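## Task

Scene 1: pull the lowest drawer of the slim cabinet with three drawers fully open so it stays open by itself. Every other drawer in the room must end fully closed, no cabinet may be shifted noticeably, and the robot must not topple or finish leaning. Anything that holds only because the robot is still holding it does not count.

## Robot and tools

ROBOT. A Hello Robot Stretch 4 with one arm: an omni-wheel base, a mast with a vertical lift, an arm that telescopes straight forward from the lift, a wrist with yaw, pitch and roll, and a two-finger gripper. It stands about 1.6 m tall, and the base rim reaches at most 0.23 m from the base centre.

FRAMES. Base frame: origin on the floor below the base centre, x ahead, y to the left, z up. hand_pose is reported in this frame and marks a point between the open fingertips; with all wrist joints at 0 its axes line up with the base frame. The printed hand position may be a little wrong. The odometry frame is the base frame as it was when the scene began.

execute_actions. Argument "actions": a list holding one action or nothing (an empty list only returns state and pictures). An action may contain "base", "joints", or both, plus optional "pace" and "contact_limits"; alternatively it contains only {"end_of_arm": "enable_torque"}, which revives any wrist or gripper motor that shut itself off. All motions in an action start together.
- "base": exactly one key, an offset measured from where the base last reported itself. translate_m: metres straight ahead (negative backs up), -2 to 2. strafe_m: metres sideways, left positive, -2 to 2. rotate_rad: turn in place, counter-clockwise seen from above positive, -3.2 to 3.2.
- "joints": absolute targets by name, any subset. lift_m 0 to 1.2 (m); arm_m 0 to 0.55 (m extension); wrist_yaw_rad -1.134 to 4.276 (0 points forward, positive turns left, about 3.14 tucked back; beyond 3.4 the arm may block it); wrist_pitch_rad -1.117 to 4.259 (0 level, 1.57 pointing down); wrist_roll_rad -1.117 to 4.259 (0 keeps fingers side by side at equal height, positive turns clockwise viewed from behind); gripper_m -0.038 to 0.141 (fingertip gap in metres; negative presses the tips together). Done tolerances: ±0.004 for lift, arm and gripper, ±0.02 for yaw and roll, ±0.05 for pitch. A joint target outside its range is clipped and the result mentions it; any other bad value or unknown key rejects the whole call. A joint or base omitted from an action may keep driving toward its previous target without this showing in the status.
- "pace": "slow", "default", "fast" or "max"; base top speeds 0.1/0.3/0.4/0.6 m/s and 1/2/3/4 rad/s. With the lift above 0.2 the base is slowed further, to 0.3 m/s and 1 rad/s at full height.
- "contact_limits": only {"arm_m": value}, 0 (gentlest) to 0.75 (firmest), default 0.5; how hard the arm may push before stopping.
- "cameras": optional list from head_camera, head_left_camera, head_right_camera, wrist_camera, all; omitted or null gives all, [] gives none.
One action runs at most 15 s. Unfolding the wrist at scene start: send lift_m 0.4 together with wrist_yaw_rad 0.

wait: {"seconds": 0 to 10}; commands nothing and returns the same state and pictures.
zoom_image: {"camera": name, "region": [x0, y0, x1, y1]} in pixels of that camera's latest full picture, top-left origin, at most 504 x 504.
read_manual: returns only licence texts; useless for control.
finished_scene: {"scene": 1 or 2}; ends that scene irreversibly and reports success, then gives the next task. Call it only when the drawers hold their states without the robot touching them.

RESULTS. base_status and joint_status tell how each motion ended: "done" (for the base this only means the wheels turned the commanded amount, slipping included), "off_target", "contact_stop_at_<key>" (something blocked it; that part goes slack, a slack base can drift), "limit_stop_at_<name>", "time_out", "torque_fault". After a stop the old target is dropped. on_its_own lists uncommanded behaviour; "held at" there is the held target, not the actual position. limit_stop_at_tilt means a lean over 6 degrees: lift, arm and wheels go slack until the lean eases. limit_stop_at_own_body guards self-collision (likely when pitch is below -0.2 with roll below -0.4 or above 4); you can back away from the body. If a result reports a stop, further motion calls in that same reply are skipped. joint_positions gives current joint values. lidar_m: 12 distances in metres from the base origin, 30-degree sectors, first straight ahead and going counter-clockwise (4th left, 7th behind, 10th right); "-" is nothing seen or closer than 0.25 m; it misses glass, thin legs and much behind. wrist_depth_mm: 7x7 grid of median depths, 100 to 2000 mm, read from the top-left. base_odometry counts wheel rotation only; heading -3.142 to 3.142, left positive. If turned_by_wheels and turned_by_imu disagree by more than roughly 0.1 rad, the base struck or slipped. base_tilt in degrees, forward and right positive, with a fixed bias up to 1.5. motor_effort is percent of maximum, positive toward higher joint values, peak of the last action in brackets; wheel efforts are positive when turning the base right. An effort at rest outside its normal range suggests pushing or carrying something. Gripper reading and "done" do not prove a grasp.

CAMERAS. head_camera looks forward and down from the mast top (turn the base to look around); head_left_camera and head_right_camera are fisheyes beside it angled steeper and showing base and arm; wrist_camera looks along the fingers with tips at the bottom of its image. Calibration parameters are listed in OpenCV form and are approximate.

CAUTIONS. Avoid slamming drawers, hard impacts, dropping things and very firm pushes; pushing or pulling with the gripper raised high or a high contact limit can tip the robot. Fingertips pressing down on a surface can stick; lift to free them.

Each tool is called by a JSON object that holds its "name" and its "arguments".

## Session

{"name": "execute_actions", "arguments": {"actions": []}}

Scene clock: 0.00 s.
base_odometry: x=+0.000 y=+0.000 heading=+0.000 (m, m, rad; odometry frame)
turned_by_wheels: +0.000 (rad since the last result)
turned_by_imu: +0.000 (rad since the last result)
base_tilt: forward=-0.6 right=-0.7 (deg)
lidar_m: 1.98 1.32 1.29 2.17 2.00 2.23 2.04 1.89 1.44 1.81 1.91 1.95
base_status: not commanded
joint_positions: lift_m=+0.207 arm_m=+0.003 wrist_yaw_rad=+3.226 wrist_pitch_rad=+0.014 wrist_roll_rad=+0.007 gripper_m=+0.057
joint_status: not commanded
motor_effort: lift_m=+20 arm_m=-1 wrist_yaw_rad=-2 wrist_pitch_rad=-8 wrist_roll_rad=-1 gripper_m=-1 wheel_0=+0 wheel_1=+0 wheel_2=+0 (%)
hand_pose: x=-0.1214 y=+0.0628 z=+0.3814 quat_wxyz=(-0.042, -0.007, +0.003, +0.999) (m; base frame)
wrist_depth_mm: - - 130 - - - - / - - 126 - - - - / - 106 131 285 - - - / 140 135 170 - - - 1808 / 199 1756 1921 - - - 1863 / 200 1205 191 1281 193 1336 1336 / 200 809 866 - 946 854 946
pictures: head_camera, head_left_camera, head_right_camera, wrist_camera
Images, in order (width x height): head_camera 420x560, head_left_camera 420x672, head_right_camera 420x672, wrist_camera 616x392.

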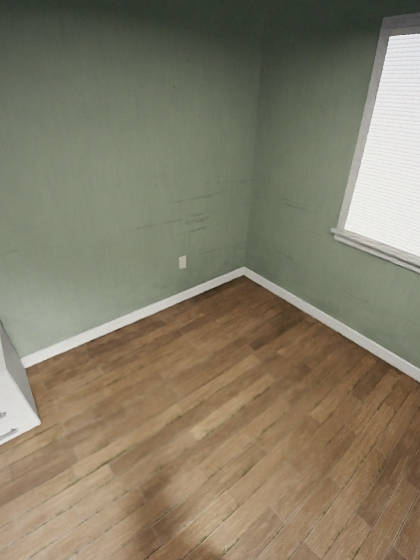

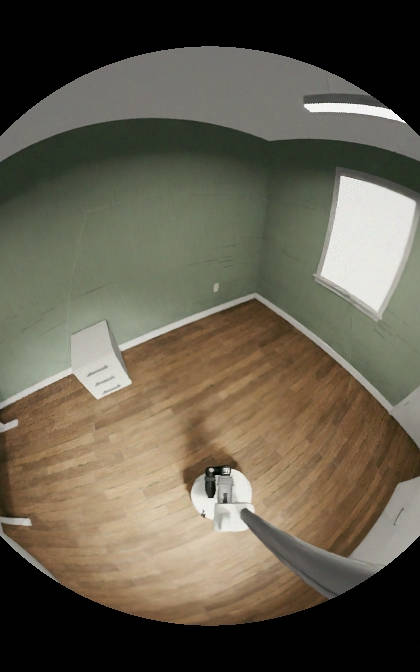

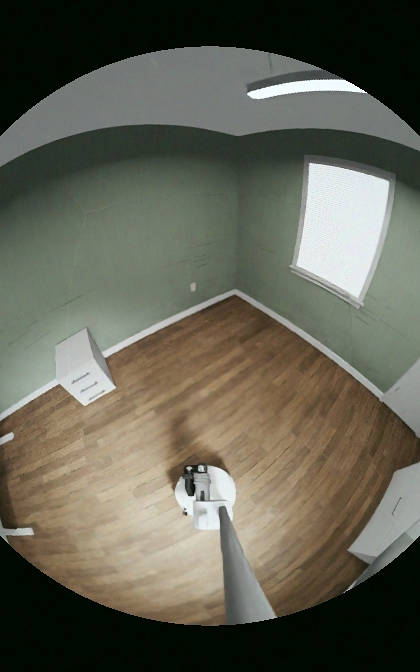

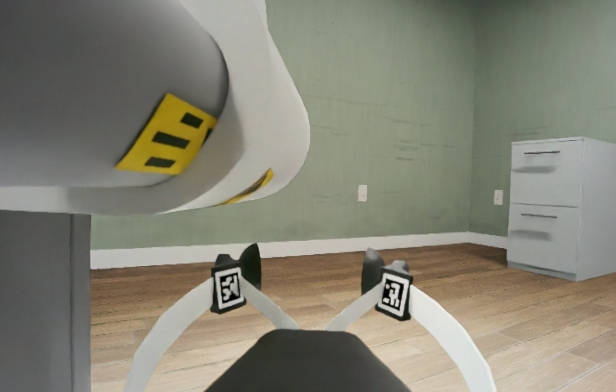

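{"name": "execute_actions", "arguments": {"actions": [{"base": {"rotate_rad": -2.1}, "joints": {"lift_m": 0.4, "wrist_yaw_rad": 0}}]}}

Scene clock: 2.73 s.
base_odometry: x=+0.000 y=+0.000 heading=-2.100 (m, m, rad; odometry frame)
turned_by_wheels: -2.100 (rad since the last result)
turned_by_imu: -2.122 (rad since the last result)
base_tilt: forward=-0.5 right=-0.7 (deg)
lidar_m: 1.45 1.80 1.90 1.94 2.02 1.56 1.30 2.15 2.01 2.23 2.04 1.88
base_status: done
joint_positions: lift_m=+0.400 arm_m=+0.003 wrist_yaw_rad=+0.001 wrist_pitch_rad=+0.014 wrist_roll_rad=+0.007 gripper_m=+0.057
joint_status: all done
motor_effort: lift_m=+24(25) arm_m=-1(1) wrist_yaw_rad=-2(7) wrist_pitch_rad=-8(7) wrist_roll_rad=-1(1) gripper_m=-1(1) wheel_0=+1(7) wheel_1=+1(7) wheel_2=+0(5) (%)
hand_pose: x=+0.4620 y=-0.0873 z=+0.5739 quat_wxyz=(+1.000, +0.003, +0.007, +0.000) (m; base frame)
wrist_depth_mm: 1756 - - 1756 1576 1464 1366 / 1708 - 1430 1255 1576 1464 1366 / 1708 - 1397 1255 1537 1464 1366 / 1756 - 1397 1255 1537 1499 1366 / 1756 - 1397 1255 1537 1464 1336 / 1661 1537 191 1229 193 1430 1366 / 1205 1138 1229 - 1336 1205 1308
pictures: head_camera, head_left_camera, head_right_camera, wrist_camera
camera_calibration (this result's frames):
wrist_camera: T_world_to_cam=[[0.0109496, -0.999258, 0.0369268, -0.114975], [-0.0459833, -0.0373931, -0.998242, 0.63773], [0.998882, 0.00923238, -0.0463586, -0.208536], [0, 0, 0, 1]] pos_world=[0.238887, -0.0891175, 0.631187]
Images, in order (width x height): head_camera 420x560, head_left_camera 420x672, head_right_camera 420x672, wrist_camera 616x392.

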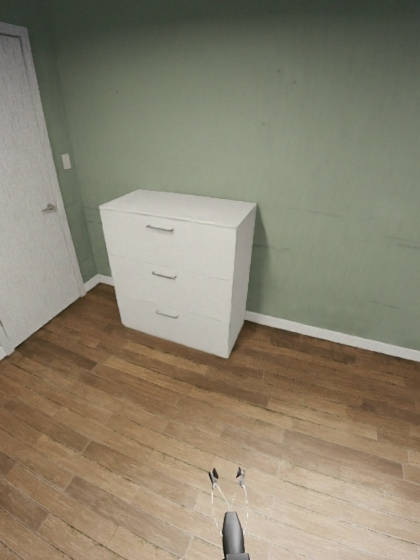

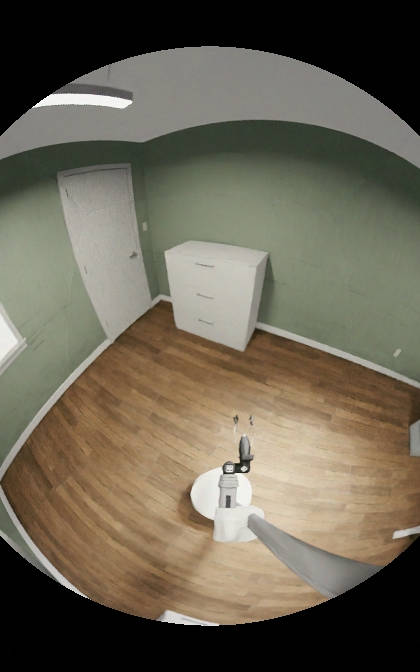

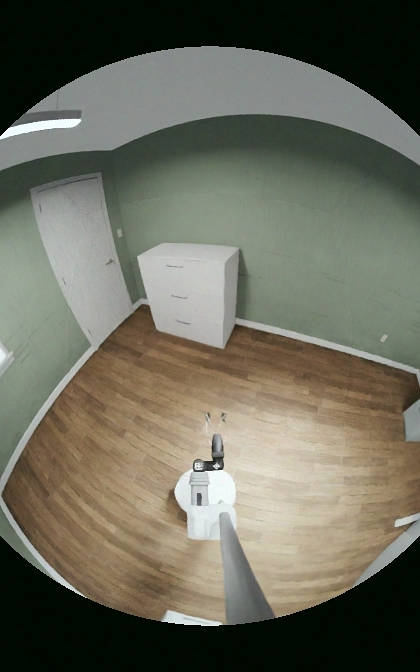

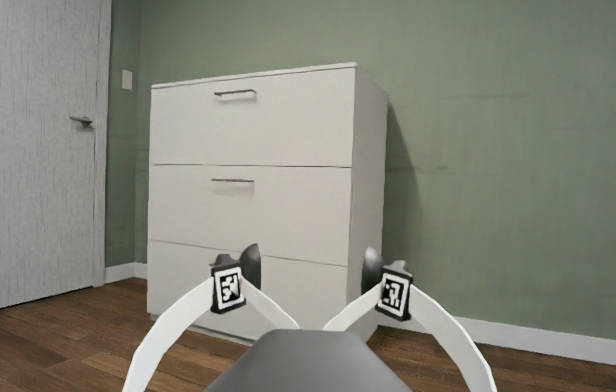

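{"name": "zoom_image", "arguments": {"camera": "wrist_camera", "region": [130, 50, 430, 350]}}

{"name": "zoom_image", "arguments": {"camera": "head_camera", "region": [80, 170, 280, 370]}}

Region (130, 50, 430, 350) of wrist_camera's 616x392 image, scaled by 1.680.

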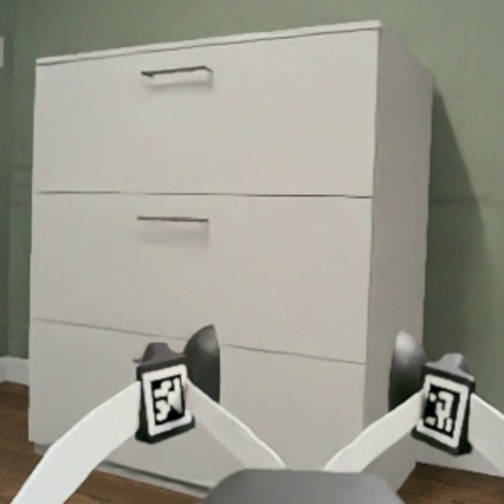

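Region (80, 170, 280, 370) of head_camera's 420x560 image, scaled by 2.520, with more detail than that image has.

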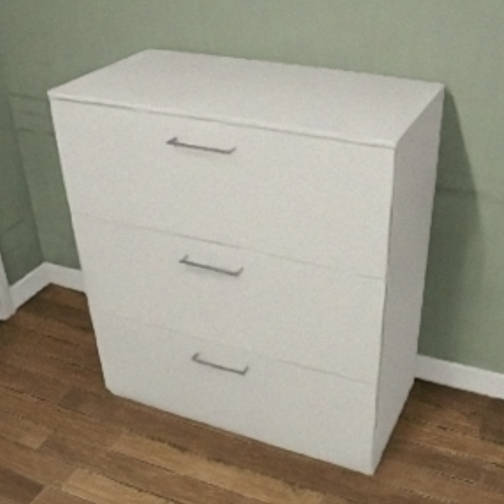

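Wide one is all shut. Look at the rest.

{"name": "execute_actions", "arguments": {"actions": [{"base": {"rotate_rad": -1.75}}]}}

Scene clock: 5.63 s.
base_odometry: x=+0.000 y=+0.000 heading=+2.433 (m, m, rad; odometry frame)
turned_by_wheels: -1.750 (rad since the last result)
turned_by_imu: -1.769 (rad since the last result)
base_tilt: forward=-0.5 right=-0.7 (deg)
lidar_m: 2.22 2.24 1.89 1.45 1.56 1.97 1.95 2.20 1.86 1.29 2.11 2.00
base_status: done
joint_positions: lift_m=+0.400 arm_m=+0.003 wrist_yaw_rad=+0.000 wrist_pitch_rad=+0.014 wrist_roll_rad=+0.007 gripper_m=+0.057
joint_status: not commanded
motor_effort: lift_m=+23(24) arm_m=-1(1) wrist_yaw_rad=-1(3) wrist_pitch_rad=-7(7) wrist_roll_rad=-1(1) gripper_m=+1(1) wheel_0=+2(6) wheel_1=+0(7) wheel_2=+0(6) (%)
hand_pose: x=+0.4619 y=-0.0874 z=+0.5740 quat_wxyz=(+1.000, +0.003, +0.007, +0.000) (m; base frame)
wrist_depth_mm: - - - - - - - / - - - - - - - / - - - - - 1921 - / - - - - - - - / - - - - - - - / 1661 1708 191 1808 194 1921 1983 / 1205 1138 1229 - 1308 1182 1336
pictures: head_camera, head_left_camera, head_right_camera, wrist_camera
camera_calibration (this result's frames):
wrist_camera: T_world_to_cam=[[0.0104454, -0.999263, 0.0369276, -0.114891], [-0.0459941, -0.0373706, -0.998242, 0.637816], [0.998887, 0.00872858, -0.0463506, -0.208544], [0, 0, 0, 1]] pos_world=[0.238848, -0.0891505, 0.631271]
Images, in order (width x height): head_camera 420x560, head_left_camera 420x672, head_right_camera 420x672, wrist_camera 616x392.

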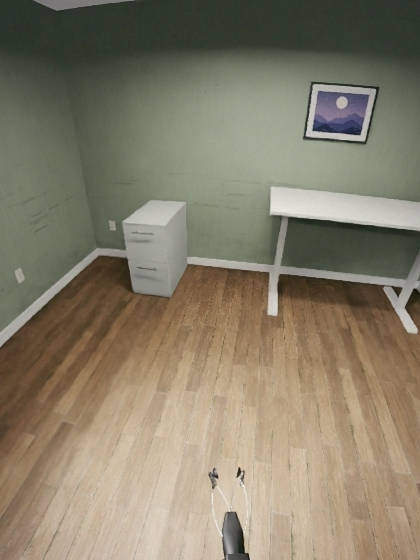

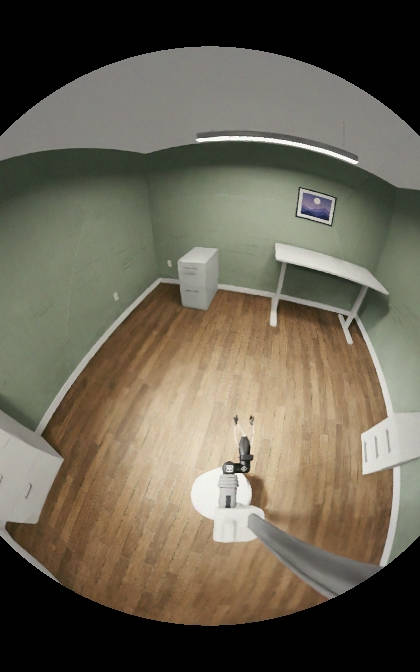

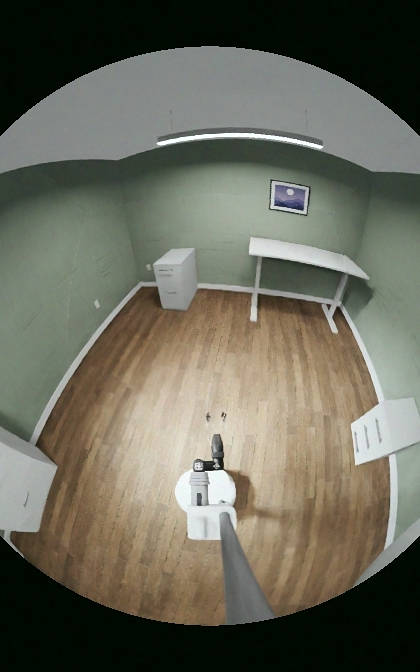

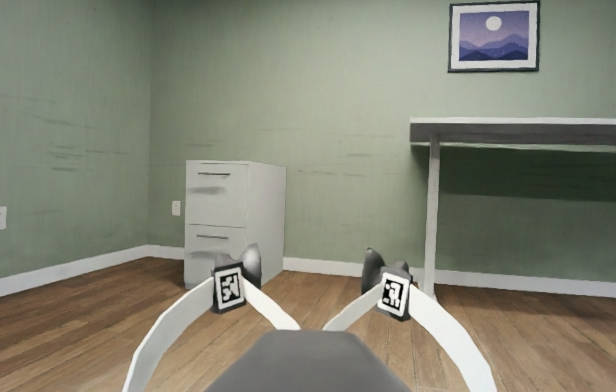

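{"name": "zoom_image", "arguments": {"camera": "head_camera", "region": [100, 190, 220, 310]}}

Region (100, 190, 220, 310) of head_camera's 420x560 image, scaled by 4.200, with more detail than that image has.

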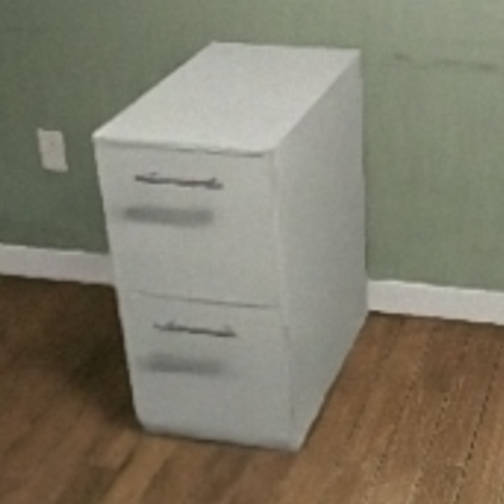

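{"name": "execute_actions", "arguments": {"actions": [{"base": {"rotate_rad": -1.77}, "joints": {"lift_m": 0.1}}]}}

Scene clock: 8.63 s.
base_odometry: x=+0.000 y=+0.000 heading=+0.664 (m, m, rad; odometry frame)
turned_by_wheels: -1.770 (rad since the last result)
turned_by_imu: -1.789 (rad since the last result)
base_tilt: forward=-0.4 right=-0.7 (deg)
lidar_m: 1.29 1.31 2.08 2.02 2.23 1.97 1.44 1.46 2.02 1.91 2.01 1.90
base_status: done
joint_positions: lift_m=+0.100 arm_m=+0.003 wrist_yaw_rad=+0.000 wrist_pitch_rad=+0.014 wrist_roll_rad=+0.007 gripper_m=+0.057
joint_status: all done
motor_effort: lift_m=+16(23) arm_m=-1(1) wrist_yaw_rad=-1(2) wrist_pitch_rad=-7(7) wrist_roll_rad=-1(1) gripper_m=-3(1) wheel_0=+1(6) wheel_1=+0(10) wheel_2=-1(7) (%)
hand_pose: x=+0.4619 y=-0.0874 z=+0.2746 quat_wxyz=(+1.000, +0.003, +0.007, +0.000) (m; base frame)
wrist_depth_mm: 1618 1576 1576 1576 1537 1576 1576 / 1618 1618 1576 1576 1576 1537 1537 / 1618 1060 1060 1576 1576 1576 1537 / 1661 1060 1098 1618 1537 1576 1576 / 1397 1060 1060 1618 1576 1576 1537 / 891 917 190 960 193 1008 1025 / 634 609 654 - 699 640 707
pictures: head_camera, head_left_camera, head_right_camera, wrist_camera
camera_calibration (this result's frames):
wrist_camera: T_world_to_cam=[[0.0104872, -0.999263, 0.0369282, -0.103842], [-0.0459887, -0.0373732, -0.998243, 0.33892], [0.998887, 0.00877046, -0.0463468, -0.22243], [0, 0, 0, 1]] pos_world=[0.238858, -0.0891477, 0.33185]
Images, in order (width x height): head_camera 420x560, head_left_camera 420x672, head_right_camera 420x672, wrist_camera 616x392.

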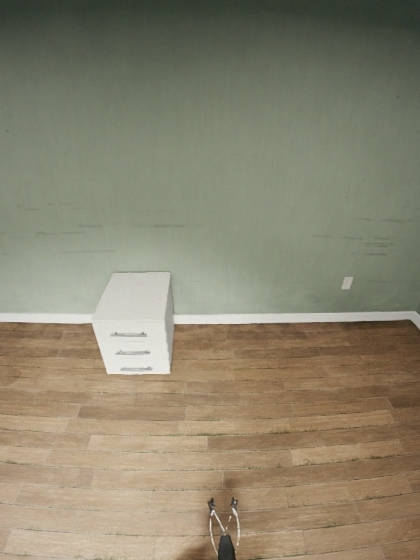

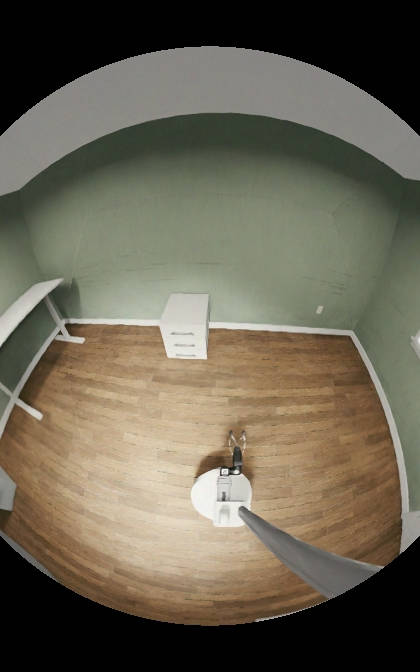

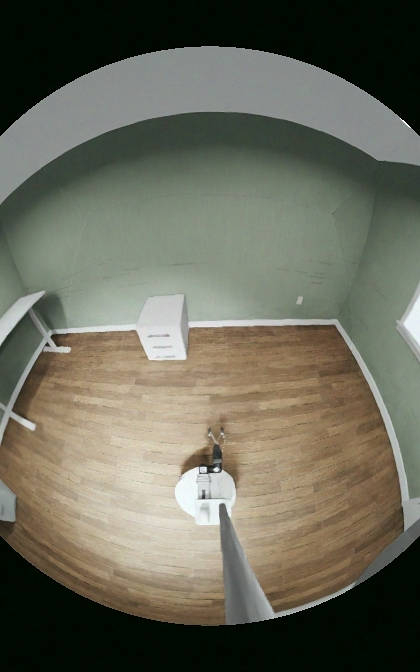

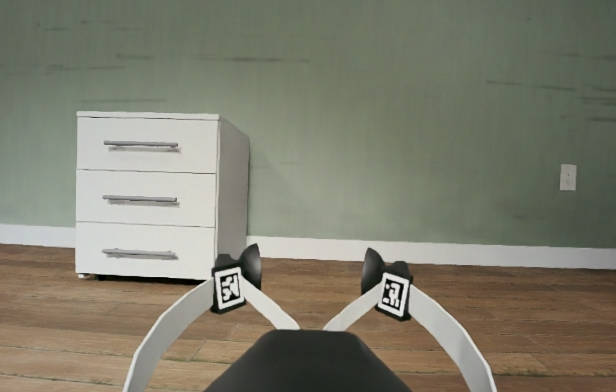

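{"name": "execute_actions", "arguments": {"actions": [{"base": {"rotate_rad": -0.02}}], "cameras": []}}

{"name": "execute_actions", "arguments": {"actions": [{"base": {"strafe_m": 0.49}, "joints": {"lift_m": 0.02}, "pace": "fast"}], "cameras": []}}

{"name": "execute_actions", "arguments": {"actions": [{"base": {"translate_m": 0.45}, "pace": "fast"}], "cameras": ["head_camera", "wrist_camera"]}}

Scene clock: 10.97 s.
base_odometry: x=+0.000 y=+0.000 heading=+0.644 (m, m, rad; odometry frame)
turned_by_wheels: -0.020 (rad since the last result)
turned_by_imu: -0.021 (rad since the last result)
base_tilt: forward=-0.5 right=-0.7 (deg)
lidar_m: 1.30 1.31 2.09 2.01 2.24 1.97 1.48 1.46 2.03 1.91 1.99 1.91
base_status: done
joint_positions: lift_m=+0.100 arm_m=+0.003 wrist_yaw_rad=+0.000 wrist_pitch_rad=+0.014 wrist_roll_rad=+0.007 gripper_m=+0.057
joint_status: not commanded
motor_effort: lift_m=+16(16) arm_m=-1(1) wrist_yaw_rad=-2(2) wrist_pitch_rad=-7(7) wrist_roll_rad=-1(1) gripper_m=-3(1) wheel_0=+1(3) wheel_1=+0(1) wheel_2=+1(4) (%)
hand_pose: x=+0.4619 y=-0.0874 z=+0.2746 quat_wxyz=(+1.000, +0.003, +0.007, +0.000) (m; base frame)
wrist_depth_mm: 1537 1576 1576 1618 1499 1537 1537 / 1576 1618 1618 1576 1537 1576 1576 / 1618 1042 1182 1618 1618 1576 1537 / 1618 1060 1205 1576 1618 1576 1576 / 1281 1060 1060 1576 1576 1576 1576 / 878 904 191 960 193 1008 1008 / 634 603 654 - 699 640 707
pictures: none
No camera images: the call's "cameras" was empty. Leave "cameras" out to get every camera's image.

Scene clock: 13.33 s.
base_odometry: x=-0.294 y=+0.392 heading=+0.644 (m, m, rad; odometry frame)
turned_by_wheels: +0.000 (rad since the last result)
turned_by_imu: -0.001 (rad since the last result)
base_tilt: forward=-0.5 right=-0.7 (deg)
lidar_m: 1.24 1.91 1.59 1.49 1.76 1.97 1.89 1.63 1.95 2.38 2.50 1.92
base_status: done
joint_positions: lift_m=+0.065 arm_m=+0.003 wrist_yaw_rad=+0.000 wrist_pitch_rad=+0.014 wrist_roll_rad=+0.007 gripper_m=+0.057
joint_status: lift_m limit_stop_at_own_body (moved -0.035 of -0.080)
on_its_own: lift_m is slack since a limit_stop_at_own_body (your +0.020 is given up); arm_m is slack since a limit_stop_at_own_body
motor_effort: lift_m=+20(19) arm_m=+0(1) wrist_yaw_rad=-3(1) wrist_pitch_rad=-7(8) wrist_roll_rad=-1(1) gripper_m=+1(0) wheel_0=+0(12) wheel_1=-2(11) wheel_2=+1(2) (%)
hand_pose: x=+0.4619 y=-0.0874 z=+0.2396 quat_wxyz=(+1.000, +0.003, +0.007, +0.000) (m; base frame)
wrist_depth_mm: 1618 1576 1576 1537 1576 1576 1576 / 1618 1618 1576 1576 1576 1576 1576 / 1576 1576 1537 1042 1576 1576 1576 / 1618 1618 1576 1042 1576 1618 1537 / 1336 1430 1138 1042 1397 1576 1576 / 788 809 191 866 193 904 904 / 569 539 585 - 627 574 640
pictures: none
No camera images: the call's "cameras" was empty. Leave "cameras" out to get every camera's image.

not run: a stop came earlier in this reply.

{"name": "execute_actions", "arguments": {"actions": [{"base": {"translate_m": 0.3}, "joints": {"lift_m": 0.08, "arm_m": 0.2}, "pace": "fast"}], "cameras": ["head_camera", "wrist_camera"]}}

Scene clock: 15.67 s.
base_odometry: x=-0.054 y=+0.572 heading=+0.644 (m, m, rad; odometry frame)
turned_by_wheels: +0.000 (rad since the last result)
turned_by_imu: +0.000 (rad since the last result)
base_tilt: forward=-0.5 right=-0.7 (deg)
lidar_m: 0.94 1.60 1.58 1.50 1.93 2.29 2.19 1.90 2.41 2.40 2.21 1.02
base_status: done
joint_positions: lift_m=+0.080 arm_m=+0.199 wrist_yaw_rad=+0.000 wrist_pitch_rad=+0.014 wrist_roll_rad=+0.007 gripper_m=+0.057
joint_status: all done
motor_effort: lift_m=+24(25) arm_m=+6(6) wrist_yaw_rad=-1(0) wrist_pitch_rad=-7(8) wrist_roll_rad=+0(1) gripper_m=+1(4) wheel_0=+0(5) wheel_1=-1(7) wheel_2=+1(11) (%)
hand_pose: x=+0.6583 y=-0.0874 z=+0.2539 quat_wxyz=(+1.000, +0.003, +0.007, +0.000) (m; base frame)
wrist_depth_mm: 1118 1098 1098 1078 1098 1078 1078 / 1118 1118 549 549 549 1098 1078 / 1118 1118 554 554 554 1118 1118 / 1118 1118 559 554 554 1098 1098 / 1118 1118 554 559 559 1118 1138 / 820 820 191 559 193 931 946 / 585 564 559 - 564 597 654
pictures: head_camera, wrist_camera
camera_calibration (this result's frames):
wrist_camera: T_world_to_cam=[[0.0105617, -0.999262, 0.0369412, -0.105169], [-0.045963, -0.0373894, -0.998243, 0.327323], [0.998887, 0.00884524, -0.046324, -0.419544], [0, 0, 0, 1]] pos_world=[0.435233, -0.0891421, 0.311198]
Images, in order (width x height): head_camera 420x560, wrist_camera 616x392.

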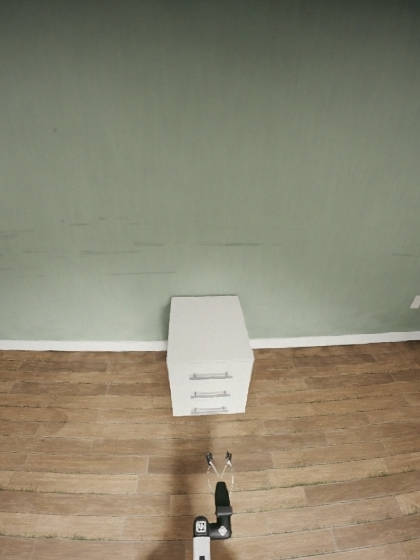

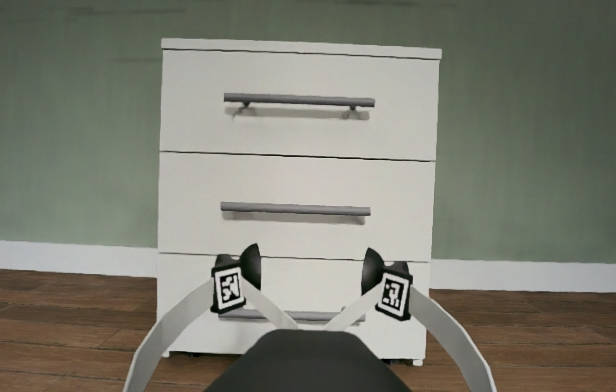

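{"name": "execute_actions", "arguments": {"actions": [{"joints": {"lift_m": 0.03, "arm_m": 0.42, "wrist_pitch_rad": 0.33, "wrist_roll_rad": 1.57, "gripper_m": 0.06}}], "cameras": ["head_camera", "wrist_camera"]}}

Scene clock: 18.80 s.
base_odometry: x=-0.054 y=+0.572 heading=+0.644 (m, m, rad; odometry frame)
turned_by_wheels: +0.000 (rad since the last result)
turned_by_imu: -0.001 (rad since the last result)
base_tilt: forward=-0.5 right=-0.8 (deg)
lidar_m: 0.94 1.62 1.55 1.50 1.93 2.28 2.20 1.89 2.42 2.40 2.20 1.02
base_status: not commanded
joint_positions: lift_m=+0.030 arm_m=+0.419 wrist_yaw_rad=+0.000 wrist_pitch_rad=+0.332 wrist_roll_rad=+1.569 gripper_m=+0.060
joint_status: all done
motor_effort: lift_m=+15(22) arm_m=+6(5) wrist_yaw_rad=-2(2) wrist_pitch_rad=-7(2) wrist_roll_rad=+0(5) gripper_m=-2(5) wheel_0=+0(0) wheel_1=-1(1) wheel_2=+1(1) (%)
hand_pose: x=+0.8625 y=-0.0874 z=+0.1146 quat_wxyz=(+0.698, +0.697, +0.117, -0.117) (m; base frame)
wrist_depth_mm: 290 314 854 564 355 245 200 / 290 310 330 359 353 245 199 / 286 310 338 357 347 244 198 / 287 312 334 359 347 242 198 / 290 314 329 362 307 240 196 / 290 309 192 359 193 229 195 / 291 307 332 - 307 216 193
pictures: head_camera, wrist_camera
camera_calibration (this result's frames):
wrist_camera: T_world_to_cam=[[-0.316155, -0.045148, -0.947633, 0.375788], [-0.0453791, 0.998443, -0.0324292, 0.17695], [0.947622, 0.0327501, -0.317712, -0.552589], [0, 0, 0, 1]] pos_world=[0.650482, -0.141612, 0.186283]
Images, in order (width x height): head_camera 420x560, wrist_camera 616x392.

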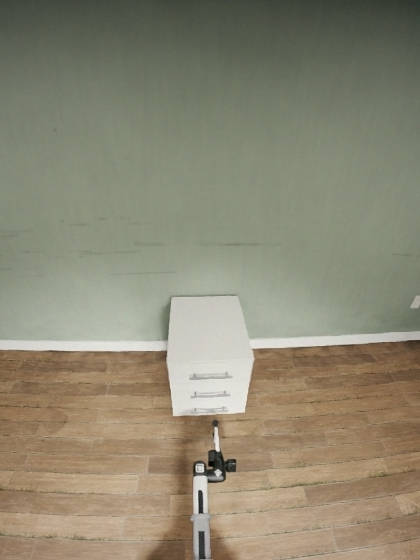

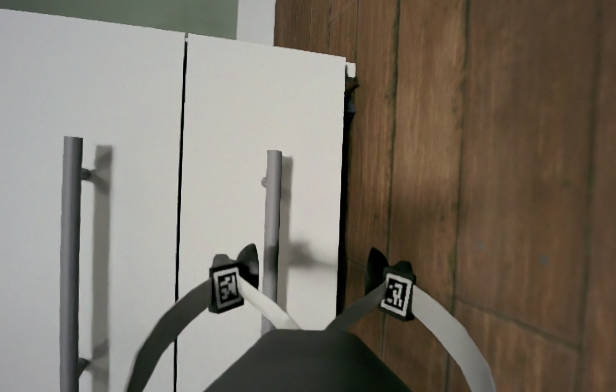

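{"name": "execute_actions", "arguments": {"actions": [{"joints": {"lift_m": 0.035, "arm_m": 0.50}, "contact_limits": {"arm_m": 0.15}, "pace": "slow"}], "cameras": ["head_camera", "wrist_camera"]}}

Scene clock: 21.37 s.
base_odometry: x=-0.054 y=+0.572 heading=+0.644 (m, m, rad; odometry frame)
turned_by_wheels: +0.000 (rad since the last result)
turned_by_imu: -0.001 (rad since the last result)
base_tilt: forward=-0.5 right=-0.8 (deg)
lidar_m: 0.93 1.61 1.57 1.51 1.94 2.28 2.19 1.92 2.40 2.39 2.21 1.04
base_status: not commanded
joint_positions: lift_m=+0.035 arm_m=+0.499 wrist_yaw_rad=+0.000 wrist_pitch_rad=+0.332 wrist_roll_rad=+1.569 gripper_m=+0.060
joint_status: all done
motor_effort: lift_m=+25(24) arm_m=+6(7) wrist_yaw_rad=-1(2) wrist_pitch_rad=-7(6) wrist_roll_rad=+1(1) gripper_m=-3(1) wheel_0=-1(0) wheel_1=-1(1) wheel_2=+1(1) (%)
contact_limits: arm_m 0.15
hand_pose: x=+0.9425 y=-0.0874 z=+0.1188 quat_wxyz=(+0.698, +0.697, +0.117, -0.117) (m; base frame)
wrist_depth_mm: 222 236 254 277 320 252 204 / 223 238 254 276 303 249 204 / 223 238 256 274 301 249 204 / 220 240 259 273 298 248 202 / 222 240 255 272 296 246 201 / 223 237 192 239 193 235 200 / 223 236 256 - 307 222 198
pictures: head_camera, wrist_camera
camera_calibration (this result's frames):
wrist_camera: T_world_to_cam=[[-0.316155, -0.0451345, -0.947633, 0.405123], [-0.0453752, 0.998444, -0.0324162, 0.180713], [0.947622, 0.0327505, -0.317711, -0.62702], [0, 0, 0, 1]] pos_world=[0.73046, -0.141612, 0.190554]
Images, in order (width x height): head_camera 420x560, wrist_camera 616x392.

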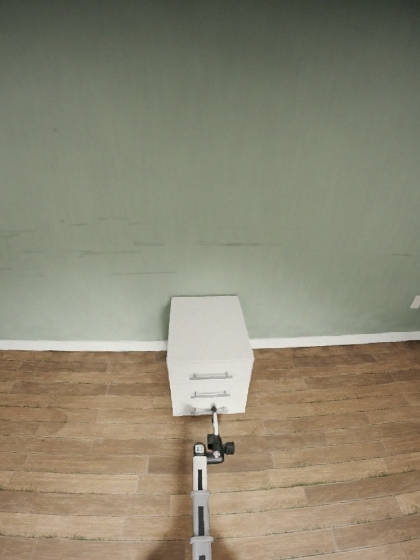

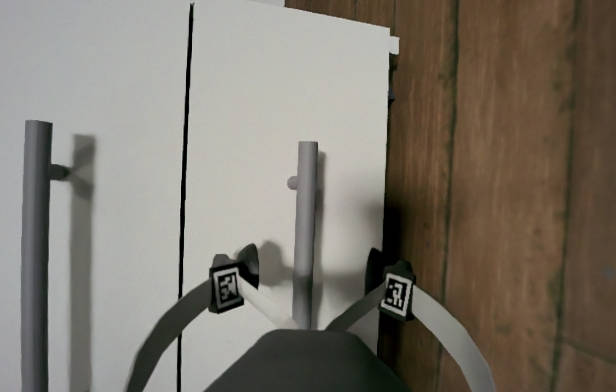

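{"name": "execute_actions", "arguments": {"actions": [{"joints": {"arm_m": 0.51, "gripper_m": -0.015}, "contact_limits": {"arm_m": 0.15}, "pace": "slow"}], "cameras": ["wrist_camera"]}}

Scene clock: 24.57 s.
base_odometry: x=-0.054 y=+0.572 heading=+0.644 (m, m, rad; odometry frame)
turned_by_wheels: +0.000 (rad since the last result)
turned_by_imu: -0.001 (rad since the last result)
base_tilt: forward=-0.5 right=-0.7 (deg)
lidar_m: 0.94 1.61 1.57 1.51 1.94 2.29 2.19 1.89 2.41 2.40 2.21 1.03
base_status: not commanded
joint_positions: lift_m=+0.035 arm_m=+0.509 wrist_yaw_rad=+0.001 wrist_pitch_rad=+0.330 wrist_roll_rad=+1.569 gripper_m=-0.015
joint_status: all done
motor_effort: lift_m=+24(25) arm_m=+5(7) wrist_yaw_rad=-4(5) wrist_pitch_rad=-2(7) wrist_roll_rad=+1(1) gripper_m=-14(16) wheel_0=+0(0) wheel_1=-1(1) wheel_2=+1(1) (%)
contact_limits: arm_m 0.15
hand_pose: x=+0.9531 y=-0.0871 z=+0.1193 quat_wxyz=(+0.698, +0.697, +0.117, -0.116) (m; base frame)
wrist_depth_mm: 213 228 242 260 306 251 204 / 214 228 242 262 283 251 204 / 214 229 243 258 283 250 204 / 198 229 246 256 300 249 203 / 216 230 247 227 298 246 202 / 216 229 179 206 180 235 200 / 216 227 246 - 307 213 198
pictures: wrist_camera
camera_calibration (this result's frames):
wrist_camera: T_world_to_cam=[[-0.314586, -0.045431, -0.948141, 0.407452], [-0.0463171, 0.998399, -0.0324714, 0.181836], [0.948098, 0.0337001, -0.316187, -0.63748], [0, 0, 0, 1]] pos_world=[0.740995, -0.141551, 0.190664]
Images, in order (width x height): wrist_camera 616x392.

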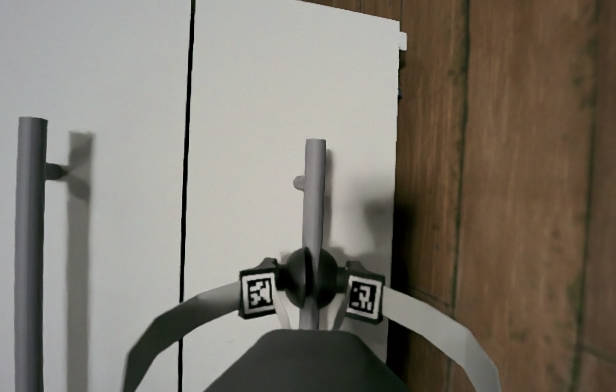

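Gripped. Pull with the arm.

{"name": "execute_actions", "arguments": {"actions": [{"joints": {"arm_m": 0.30}, "contact_limits": {"arm_m": 0.3}, "pace": "slow"}], "cameras": ["head_camera", "wrist_camera"]}}

Scene clock: 28.17 s.
base_odometry: x=-0.054 y=+0.572 heading=+0.644 (m, m, rad; odometry frame)
turned_by_wheels: +0.000 (rad since the last result)
turned_by_imu: -0.002 (rad since the last result)
base_tilt: forward=-0.5 right=-0.8 (deg)
lidar_m: 0.78 1.59 1.57 1.51 1.92 2.28 2.18 1.93 2.42 2.39 2.21 0.81
base_status: not commanded
joint_positions: lift_m=+0.035 arm_m=+0.301 wrist_yaw_rad=-0.004 wrist_pitch_rad=+0.331 wrist_roll_rad=+1.569 gripper_m=-0.015
joint_status: all done
motor_effort: lift_m=+24(24) arm_m=-7(8) wrist_yaw_rad=+10(10) wrist_pitch_rad=-4(4) wrist_roll_rad=+1(1) gripper_m=-15(17) wheel_0=-2(1) wheel_1=-1(1) wheel_2=+0(2) (%)
contact_limits: arm_m 0.3
hand_pose: x=+0.7446 y=-0.0885 z=+0.1191 quat_wxyz=(+0.698, +0.697, +0.115, -0.118) (m; base frame)
wrist_depth_mm: 854 917 248 262 307 253 205 / 394 421 245 262 285 251 205 / 392 418 246 259 285 251 205 / 392 421 246 257 300 249 204 / 394 418 246 227 298 247 202 / 394 415 179 206 179 235 201 / 394 404 245 - 306 215 198
pictures: head_camera, wrist_camera
camera_calibration (this result's frames):
wrist_camera: T_world_to_cam=[[-0.315579, -0.0438737, -0.947885, 0.342435], [-0.0414143, 0.998615, -0.0324338, 0.16988], [0.947995, 0.0290205, -0.316959, -0.44007], [0, 0, 0, 1]] pos_world=[0.532285, -0.141849, 0.190614]
Images, in order (width x height): head_camera 420x560, wrist_camera 616x392.

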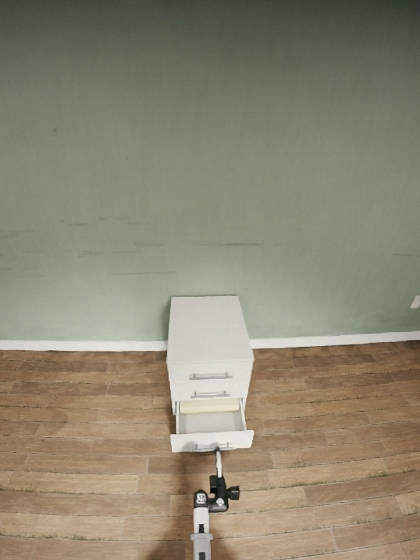

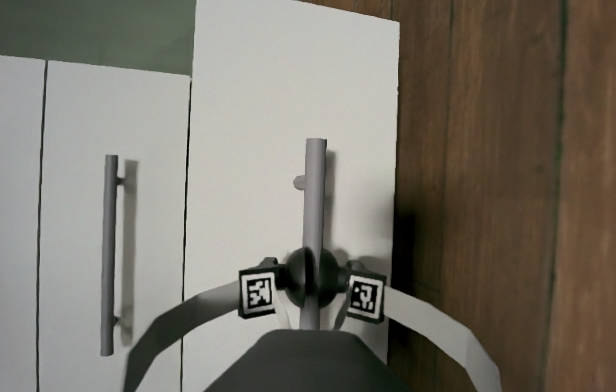

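{"name": "execute_actions", "arguments": {"actions": [{"joints": {"arm_m": 0.11}, "contact_limits": {"arm_m": 0.1}, "pace": "slow"}], "cameras": ["head_camera", "wrist_camera"]}}

Scene clock: 31.73 s.
base_odometry: x=-0.054 y=+0.572 heading=+0.644 (m, m, rad; odometry frame)
turned_by_wheels: +0.000 (rad since the last result)
turned_by_imu: -0.001 (rad since the last result)
base_tilt: forward=-0.5 right=-0.8 (deg)
lidar_m: 0.60 1.62 1.58 1.49 1.93 2.28 2.19 1.90 2.43 2.39 2.20 0.67
base_status: not commanded
joint_positions: lift_m=+0.035 arm_m=+0.111 wrist_yaw_rad=+0.000 wrist_pitch_rad=+0.332 wrist_roll_rad=+1.569 gripper_m=-0.015
joint_status: all done
motor_effort: lift_m=+24(24) arm_m=-6(6) wrist_yaw_rad=+0(17) wrist_pitch_rad=-7(7) wrist_roll_rad=+0(1) gripper_m=-7(18) wheel_0=-1(2) wheel_1=+0(1) wheel_2=+1(1) (%)
contact_limits: arm_m 0.1
hand_pose: x=+0.5548 y=-0.0875 z=+0.1189 quat_wxyz=(+0.698, +0.697, +0.117, -0.117) (m; base frame)
wrist_depth_mm: 991 1078 301 484 364 252 206 / 991 1060 296 315 342 251 206 / 549 585 297 317 340 251 205 / 549 585 298 319 334 249 204 / 554 580 298 276 334 247 203 / 554 580 179 199 180 244 201 / 788 585 296 - 315 223 199
pictures: head_camera, wrist_camera
camera_calibration (this result's frames):
wrist_camera: T_world_to_cam=[[-0.316084, -0.0449671, -0.947665, 0.282605], [-0.0448994, 0.998466, -0.0324018, 0.162987], [0.947668, 0.0323079, -0.317618, -0.259653], [0, 0, 0, 1]] pos_world=[0.34271, -0.14164, 0.190625]
Images, in order (width x height): head_camera 420x560, wrist_camera 616x392.

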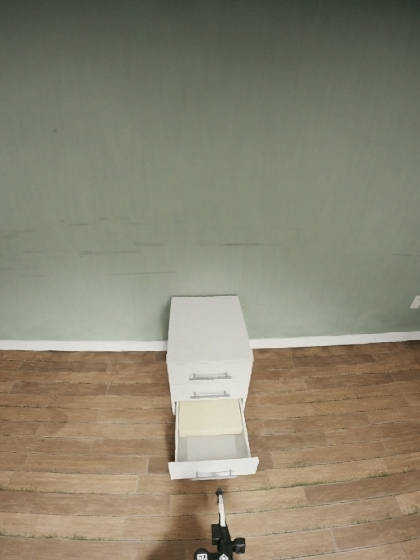

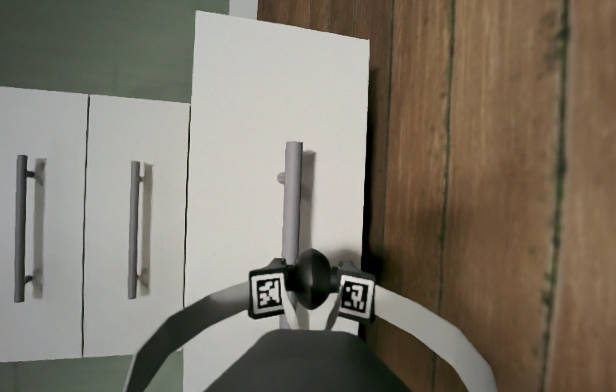

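{"name": "zoom_image", "arguments": {"camera": "head_camera", "region": [130, 280, 300, 500]}}

Region (130, 280, 300, 500) of head_camera's 420x560 image, scaled by 2.291, with more detail than that image has; it fills the left 389 columns of this view, and the rest is white.

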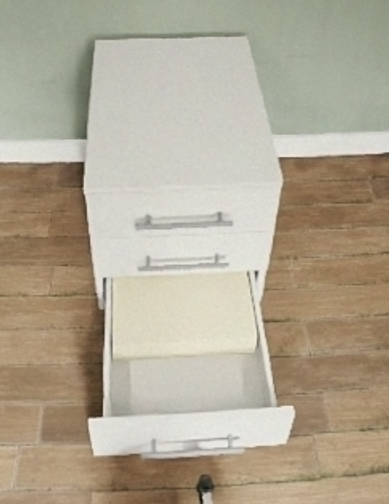

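{"name": "execute_actions", "arguments": {"actions": [{"joints": {"gripper_m": 0.045}}], "cameras": []}}

{"name": "execute_actions", "arguments": {"actions": [{"joints": {"arm_m": 0.172}, "contact_limits": {"arm_m": 0.1}, "pace": "slow"}], "cameras": ["wrist_camera"]}}

Scene clock: 34.33 s.
base_odometry: x=-0.054 y=+0.572 heading=+0.644 (m, m, rad; odometry frame)
turned_by_wheels: +0.000 (rad since the last result)
turned_by_imu: -0.001 (rad since the last result)
base_tilt: forward=-0.6 right=-0.7 (deg)
lidar_m: 0.62 1.59 1.57 1.49 1.93 2.29 2.18 1.91 2.42 2.40 2.19 0.67
base_status: not commanded
joint_positions: lift_m=+0.035 arm_m=+0.111 wrist_yaw_rad=+0.000 wrist_pitch_rad=+0.332 wrist_roll_rad=+1.569 gripper_m=+0.045
joint_status: all done
motor_effort: lift_m=+24(24) arm_m=-7(7) wrist_yaw_rad=+0(0) wrist_pitch_rad=-6(7) wrist_roll_rad=+1(1) gripper_m=-2(10) wheel_0=-1(1) wheel_1=+0(0) wheel_2=+1(1) (%)
hand_pose: x=+0.5548 y=-0.0875 z=+0.1189 quat_wxyz=(+0.698, +0.697, +0.117, -0.117) (m; base frame)
wrist_depth_mm: 1025 1078 300 488 364 253 206 / 1008 1060 296 315 342 252 205 / 549 585 297 317 340 251 204 / 554 580 298 317 336 249 204 / 549 580 293 319 317 248 202 / 554 580 191 278 190 236 201 / 788 591 297 - 317 223 199
pictures: none
No camera images: the call's "cameras" was empty. Leave "cameras" out to get every camera's image.

Scene clock: 36.20 s.
base_odometry: x=-0.054 y=+0.572 heading=+0.644 (m, m, rad; odometry frame)
turned_by_wheels: +0.000 (rad since the last result)
turned_by_imu: -0.001 (rad since the last result)
base_tilt: forward=-0.5 right=-0.7 (deg)
lidar_m: 0.60 1.61 1.57 1.50 1.92 2.29 2.19 1.90 2.42 2.40 2.20 0.66
base_status: not commanded
joint_positions: lift_m=+0.035 arm_m=+0.171 wrist_yaw_rad=+0.000 wrist_pitch_rad=+0.332 wrist_roll_rad=+1.569 gripper_m=+0.045
joint_status: all done
motor_effort: lift_m=+24(24) arm_m=+6(6) wrist_yaw_rad=-2(0) wrist_pitch_rad=-6(6) wrist_roll_rad=+1(1) gripper_m=+0(3) wheel_0=-1(1) wheel_1=+0(0) wheel_2=+1(1) (%)
contact_limits: arm_m 0.1
hand_pose: x=+0.6145 y=-0.0875 z=+0.1189 quat_wxyz=(+0.698, +0.697, +0.117, -0.117) (m; base frame)
wrist_depth_mm: 960 1025 238 253 274 252 206 / 508 991 237 254 274 251 205 / 496 530 238 252 276 250 204 / 504 530 239 250 277 249 204 / 500 535 236 251 278 247 202 / 504 530 191 219 190 236 200 / 504 530 239 - 307 223 198
pictures: wrist_camera
camera_calibration (this result's frames):
wrist_camera: T_world_to_cam=[[-0.316082, -0.0449844, -0.947665, 0.301469], [-0.0449546, 0.998463, -0.0324017, 0.165685], [0.947666, 0.0323603, -0.317618, -0.316211], [0, 0, 0, 1]] pos_world=[0.4024, -0.141636, 0.190625]
Images, in order (width x height): wrist_camera 616x392.

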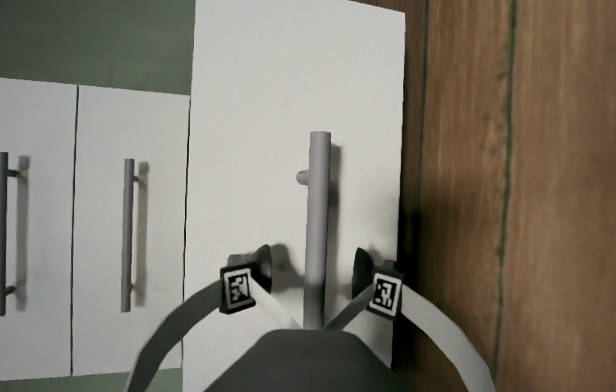

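{"name": "execute_actions", "arguments": {"actions": [{"joints": {"gripper_m": -0.02}}], "cameras": ["wrist_camera"]}}

{"name": "execute_actions", "arguments": {"actions": [{"joints": {"arm_m": 0.16}, "contact_limits": {"arm_m": 0.0}, "pace": "slow"}], "cameras": ["wrist_camera"]}}

Scene clock: 38.20 s.
base_odometry: x=-0.054 y=+0.572 heading=+0.644 (m, m, rad; odometry frame)
turned_by_wheels: +0.000 (rad since the last result)
turned_by_imu: +0.000 (rad since the last result)
base_tilt: forward=-0.5 right=-0.7 (deg)
lidar_m: 0.59 1.60 1.57 1.50 1.92 2.29 2.19 1.92 2.41 2.40 2.20 0.67
base_status: not commanded
joint_positions: lift_m=+0.035 arm_m=+0.172 wrist_yaw_rad=+0.002 wrist_pitch_rad=+0.333 wrist_roll_rad=+1.570 gripper_m=-0.019
joint_status: all done
motor_effort: lift_m=+24(24) arm_m=+3(6) wrist_yaw_rad=-9(9) wrist_pitch_rad=-10(11) wrist_roll_rad=+1(1) gripper_m=-16(19) wheel_0=-1(1) wheel_1=+0(0) wheel_2=+3(3) (%)
hand_pose: x=+0.6153 y=-0.0868 z=+0.1185 quat_wxyz=(+0.698, +0.697, +0.118, -0.116) (m; base frame)
wrist_depth_mm: 960 1025 235 251 272 250 204 / 504 1008 236 252 273 249 204 / 496 530 237 250 274 249 203 / 500 530 238 249 276 247 203 / 504 530 239 218 296 245 202 / 504 525 179 218 179 233 199 / 500 530 235 - 304 213 198
pictures: wrist_camera
camera_calibration (this result's frames):
wrist_camera: T_world_to_cam=[[-0.317302, -0.0458078, -0.947218, 0.302012], [-0.0476297, 0.998342, -0.032325, 0.166616], [0.947128, 0.0348589, -0.318958, -0.3164], [0, 0, 0, 1]] pos_world=[0.403436, -0.141476, 0.190539]
Images, in order (width x height): wrist_camera 616x392.

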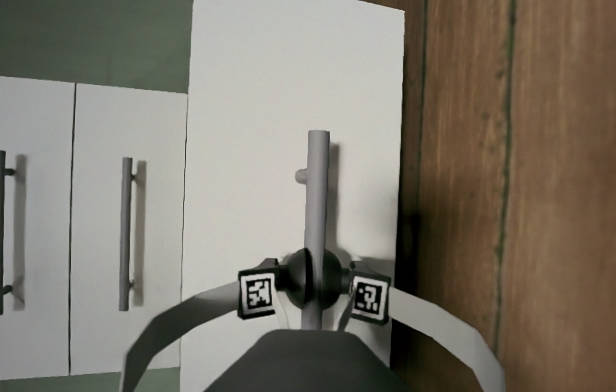

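Scene clock: 38.80 s.
base_odometry: x=-0.054 y=+0.572 heading=+0.644 (m, m, rad; odometry frame)
turned_by_wheels: +0.000 (rad since the last result)
turned_by_imu: +0.000 (rad since the last result)
base_tilt: forward=-0.5 right=-0.8 (deg)
lidar_m: 0.60 1.61 1.57 1.50 1.92 2.27 2.19 1.91 2.42 2.39 2.21 0.67
base_status: not commanded
joint_positions: lift_m=+0.035 arm_m=+0.170 wrist_yaw_rad=+0.003 wrist_pitch_rad=+0.333 wrist_roll_rad=+1.570 gripper_m=-0.019
joint_status: arm_m contact_stop (moved -0.001 of -0.012)
on_its_own: arm_m is slack since a contact_stop (your +0.160 is given up)
motor_effort: lift_m=+24(24) arm_m=+0(12) wrist_yaw_rad=-11(10) wrist_pitch_rad=-10(11) wrist_roll_rad=+1(1) gripper_m=-18(20) wheel_0=+0(1) wheel_1=+0(0) wheel_2=+4(4) (%)
contact_limits: arm_m 0
hand_pose: x=+0.6140 y=-0.0866 z=+0.1185 quat_wxyz=(+0.698, +0.697, +0.118, -0.116) (m; base frame)
wrist_depth_mm: 946 1025 236 251 273 250 204 / 508 1008 236 253 273 249 204 / 496 530 237 251 276 248 203 / 496 530 239 250 277 247 203 / 500 535 239 220 296 245 201 / 500 525 179 206 179 234 199 / 504 530 236 - 306 213 198
pictures: wrist_camera
camera_calibration (this result's frames):
wrist_camera: T_world_to_cam=[[-0.317262, -0.0459708, -0.947223, 0.301587], [-0.0481575, 0.998317, -0.0323206, 0.166733], [0.947114, 0.0353618, -0.318942, -0.315166], [0, 0, 0, 1]] pos_world=[0.40221, -0.141444, 0.190539]
Images, in order (width x height): wrist_camera 616x392.

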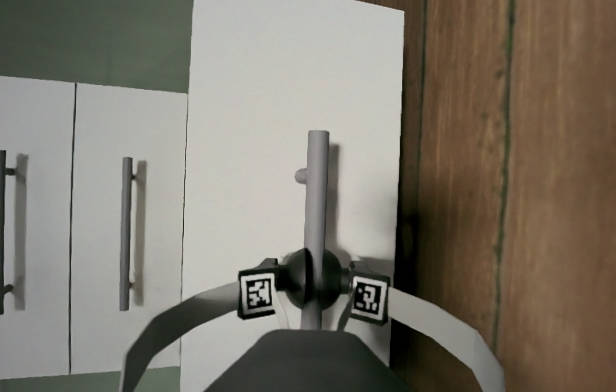

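{"name": "execute_actions", "arguments": {"actions": [{"joints": {"gripper_m": 0.045, "arm_m": 0.168}}], "cameras": []}}

{"name": "execute_actions", "arguments": {"actions": [{"joints": {"arm_m": 0.11}}], "cameras": ["head_camera", "wrist_camera"]}}

Scene clock: 40.50 s.
base_odometry: x=-0.054 y=+0.572 heading=+0.644 (m, m, rad; odometry frame)
turned_by_wheels: +0.000 (rad since the last result)
turned_by_imu: -0.001 (rad since the last result)
base_tilt: forward=-0.5 right=-0.7 (deg)
lidar_m: 0.59 1.61 1.58 1.51 1.91 2.30 2.19 1.89 2.43 2.38 2.20 0.67
base_status: not commanded
joint_positions: lift_m=+0.035 arm_m=+0.169 wrist_yaw_rad=+0.000 wrist_pitch_rad=+0.332 wrist_roll_rad=+1.570 gripper_m=+0.045
joint_status: all done
motor_effort: lift_m=+24(24) arm_m=-5(8) wrist_yaw_rad=-2(9) wrist_pitch_rad=-8(10) wrist_roll_rad=+1(1) gripper_m=-5(20) wheel_0=+0(1) wheel_1=+0(0) wheel_2=+2(4) (%)
hand_pose: x=+0.6126 y=-0.0873 z=+0.1188 quat_wxyz=(+0.698, +0.697, +0.117, -0.117) (m; base frame)
wrist_depth_mm: 960 1025 242 258 306 252 205 / 508 1008 242 258 281 251 205 / 500 530 244 257 281 250 204 / 500 525 245 254 300 249 204 / 500 535 241 256 297 246 202 / 508 530 191 227 190 236 200 / 504 535 244 - 307 223 198
pictures: none
No camera images: the call's "cameras" was empty. Leave "cameras" out to get every camera's image.

Scene clock: 41.53 s.
base_odometry: x=-0.054 y=+0.572 heading=+0.644 (m, m, rad; odometry frame)
turned_by_wheels: +0.000 (rad since the last result)
turned_by_imu: +0.000 (rad since the last result)
base_tilt: forward=-0.5 right=-0.7 (deg)
lidar_m: 0.61 1.61 1.57 1.51 1.91 2.28 2.20 1.89 2.39 2.40 2.19 0.67
base_status: not commanded
joint_positions: lift_m=+0.035 arm_m=+0.111 wrist_yaw_rad=+0.000 wrist_pitch_rad=+0.332 wrist_roll_rad=+1.570 gripper_m=+0.045
joint_status: all done
motor_effort: lift_m=+24(24) arm_m=-6(10) wrist_yaw_rad=-3(3) wrist_pitch_rad=-8(7) wrist_roll_rad=+1(0) gripper_m=-4(4) wheel_0=+0(0) wheel_1=+0(0) wheel_2=+2(2) (%)
hand_pose: x=+0.5548 y=-0.0874 z=+0.1189 quat_wxyz=(+0.698, +0.697, +0.117, -0.117) (m; base frame)
wrist_depth_mm: 991 1078 306 492 364 252 206 / 1008 1078 298 319 340 252 205 / 549 585 300 320 340 251 205 / 554 580 301 322 336 249 204 / 544 580 297 322 315 248 203 / 554 580 191 314 190 236 200 / 798 591 300 - 317 223 199
pictures: head_camera, wrist_camera
camera_calibration (this result's frames):
wrist_camera: T_world_to_cam=[[-0.316329, -0.0451217, -0.947576, 0.282647], [-0.0454573, 0.998442, -0.0323688, 0.163136], [0.94756, 0.0328351, -0.317887, -0.259537], [0, 0, 0, 1]] pos_world=[0.342752, -0.141606, 0.190607]
Images, in order (width x height): head_camera 420x560, wrist_camera 616x392.

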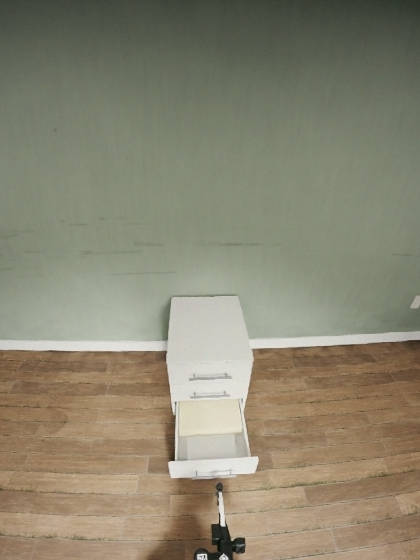

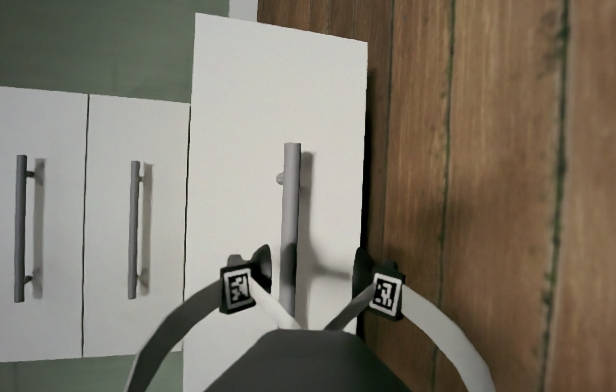

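{"name": "finished_scene", "arguments": {"scene": 1}}

The scene is finished: the task was done.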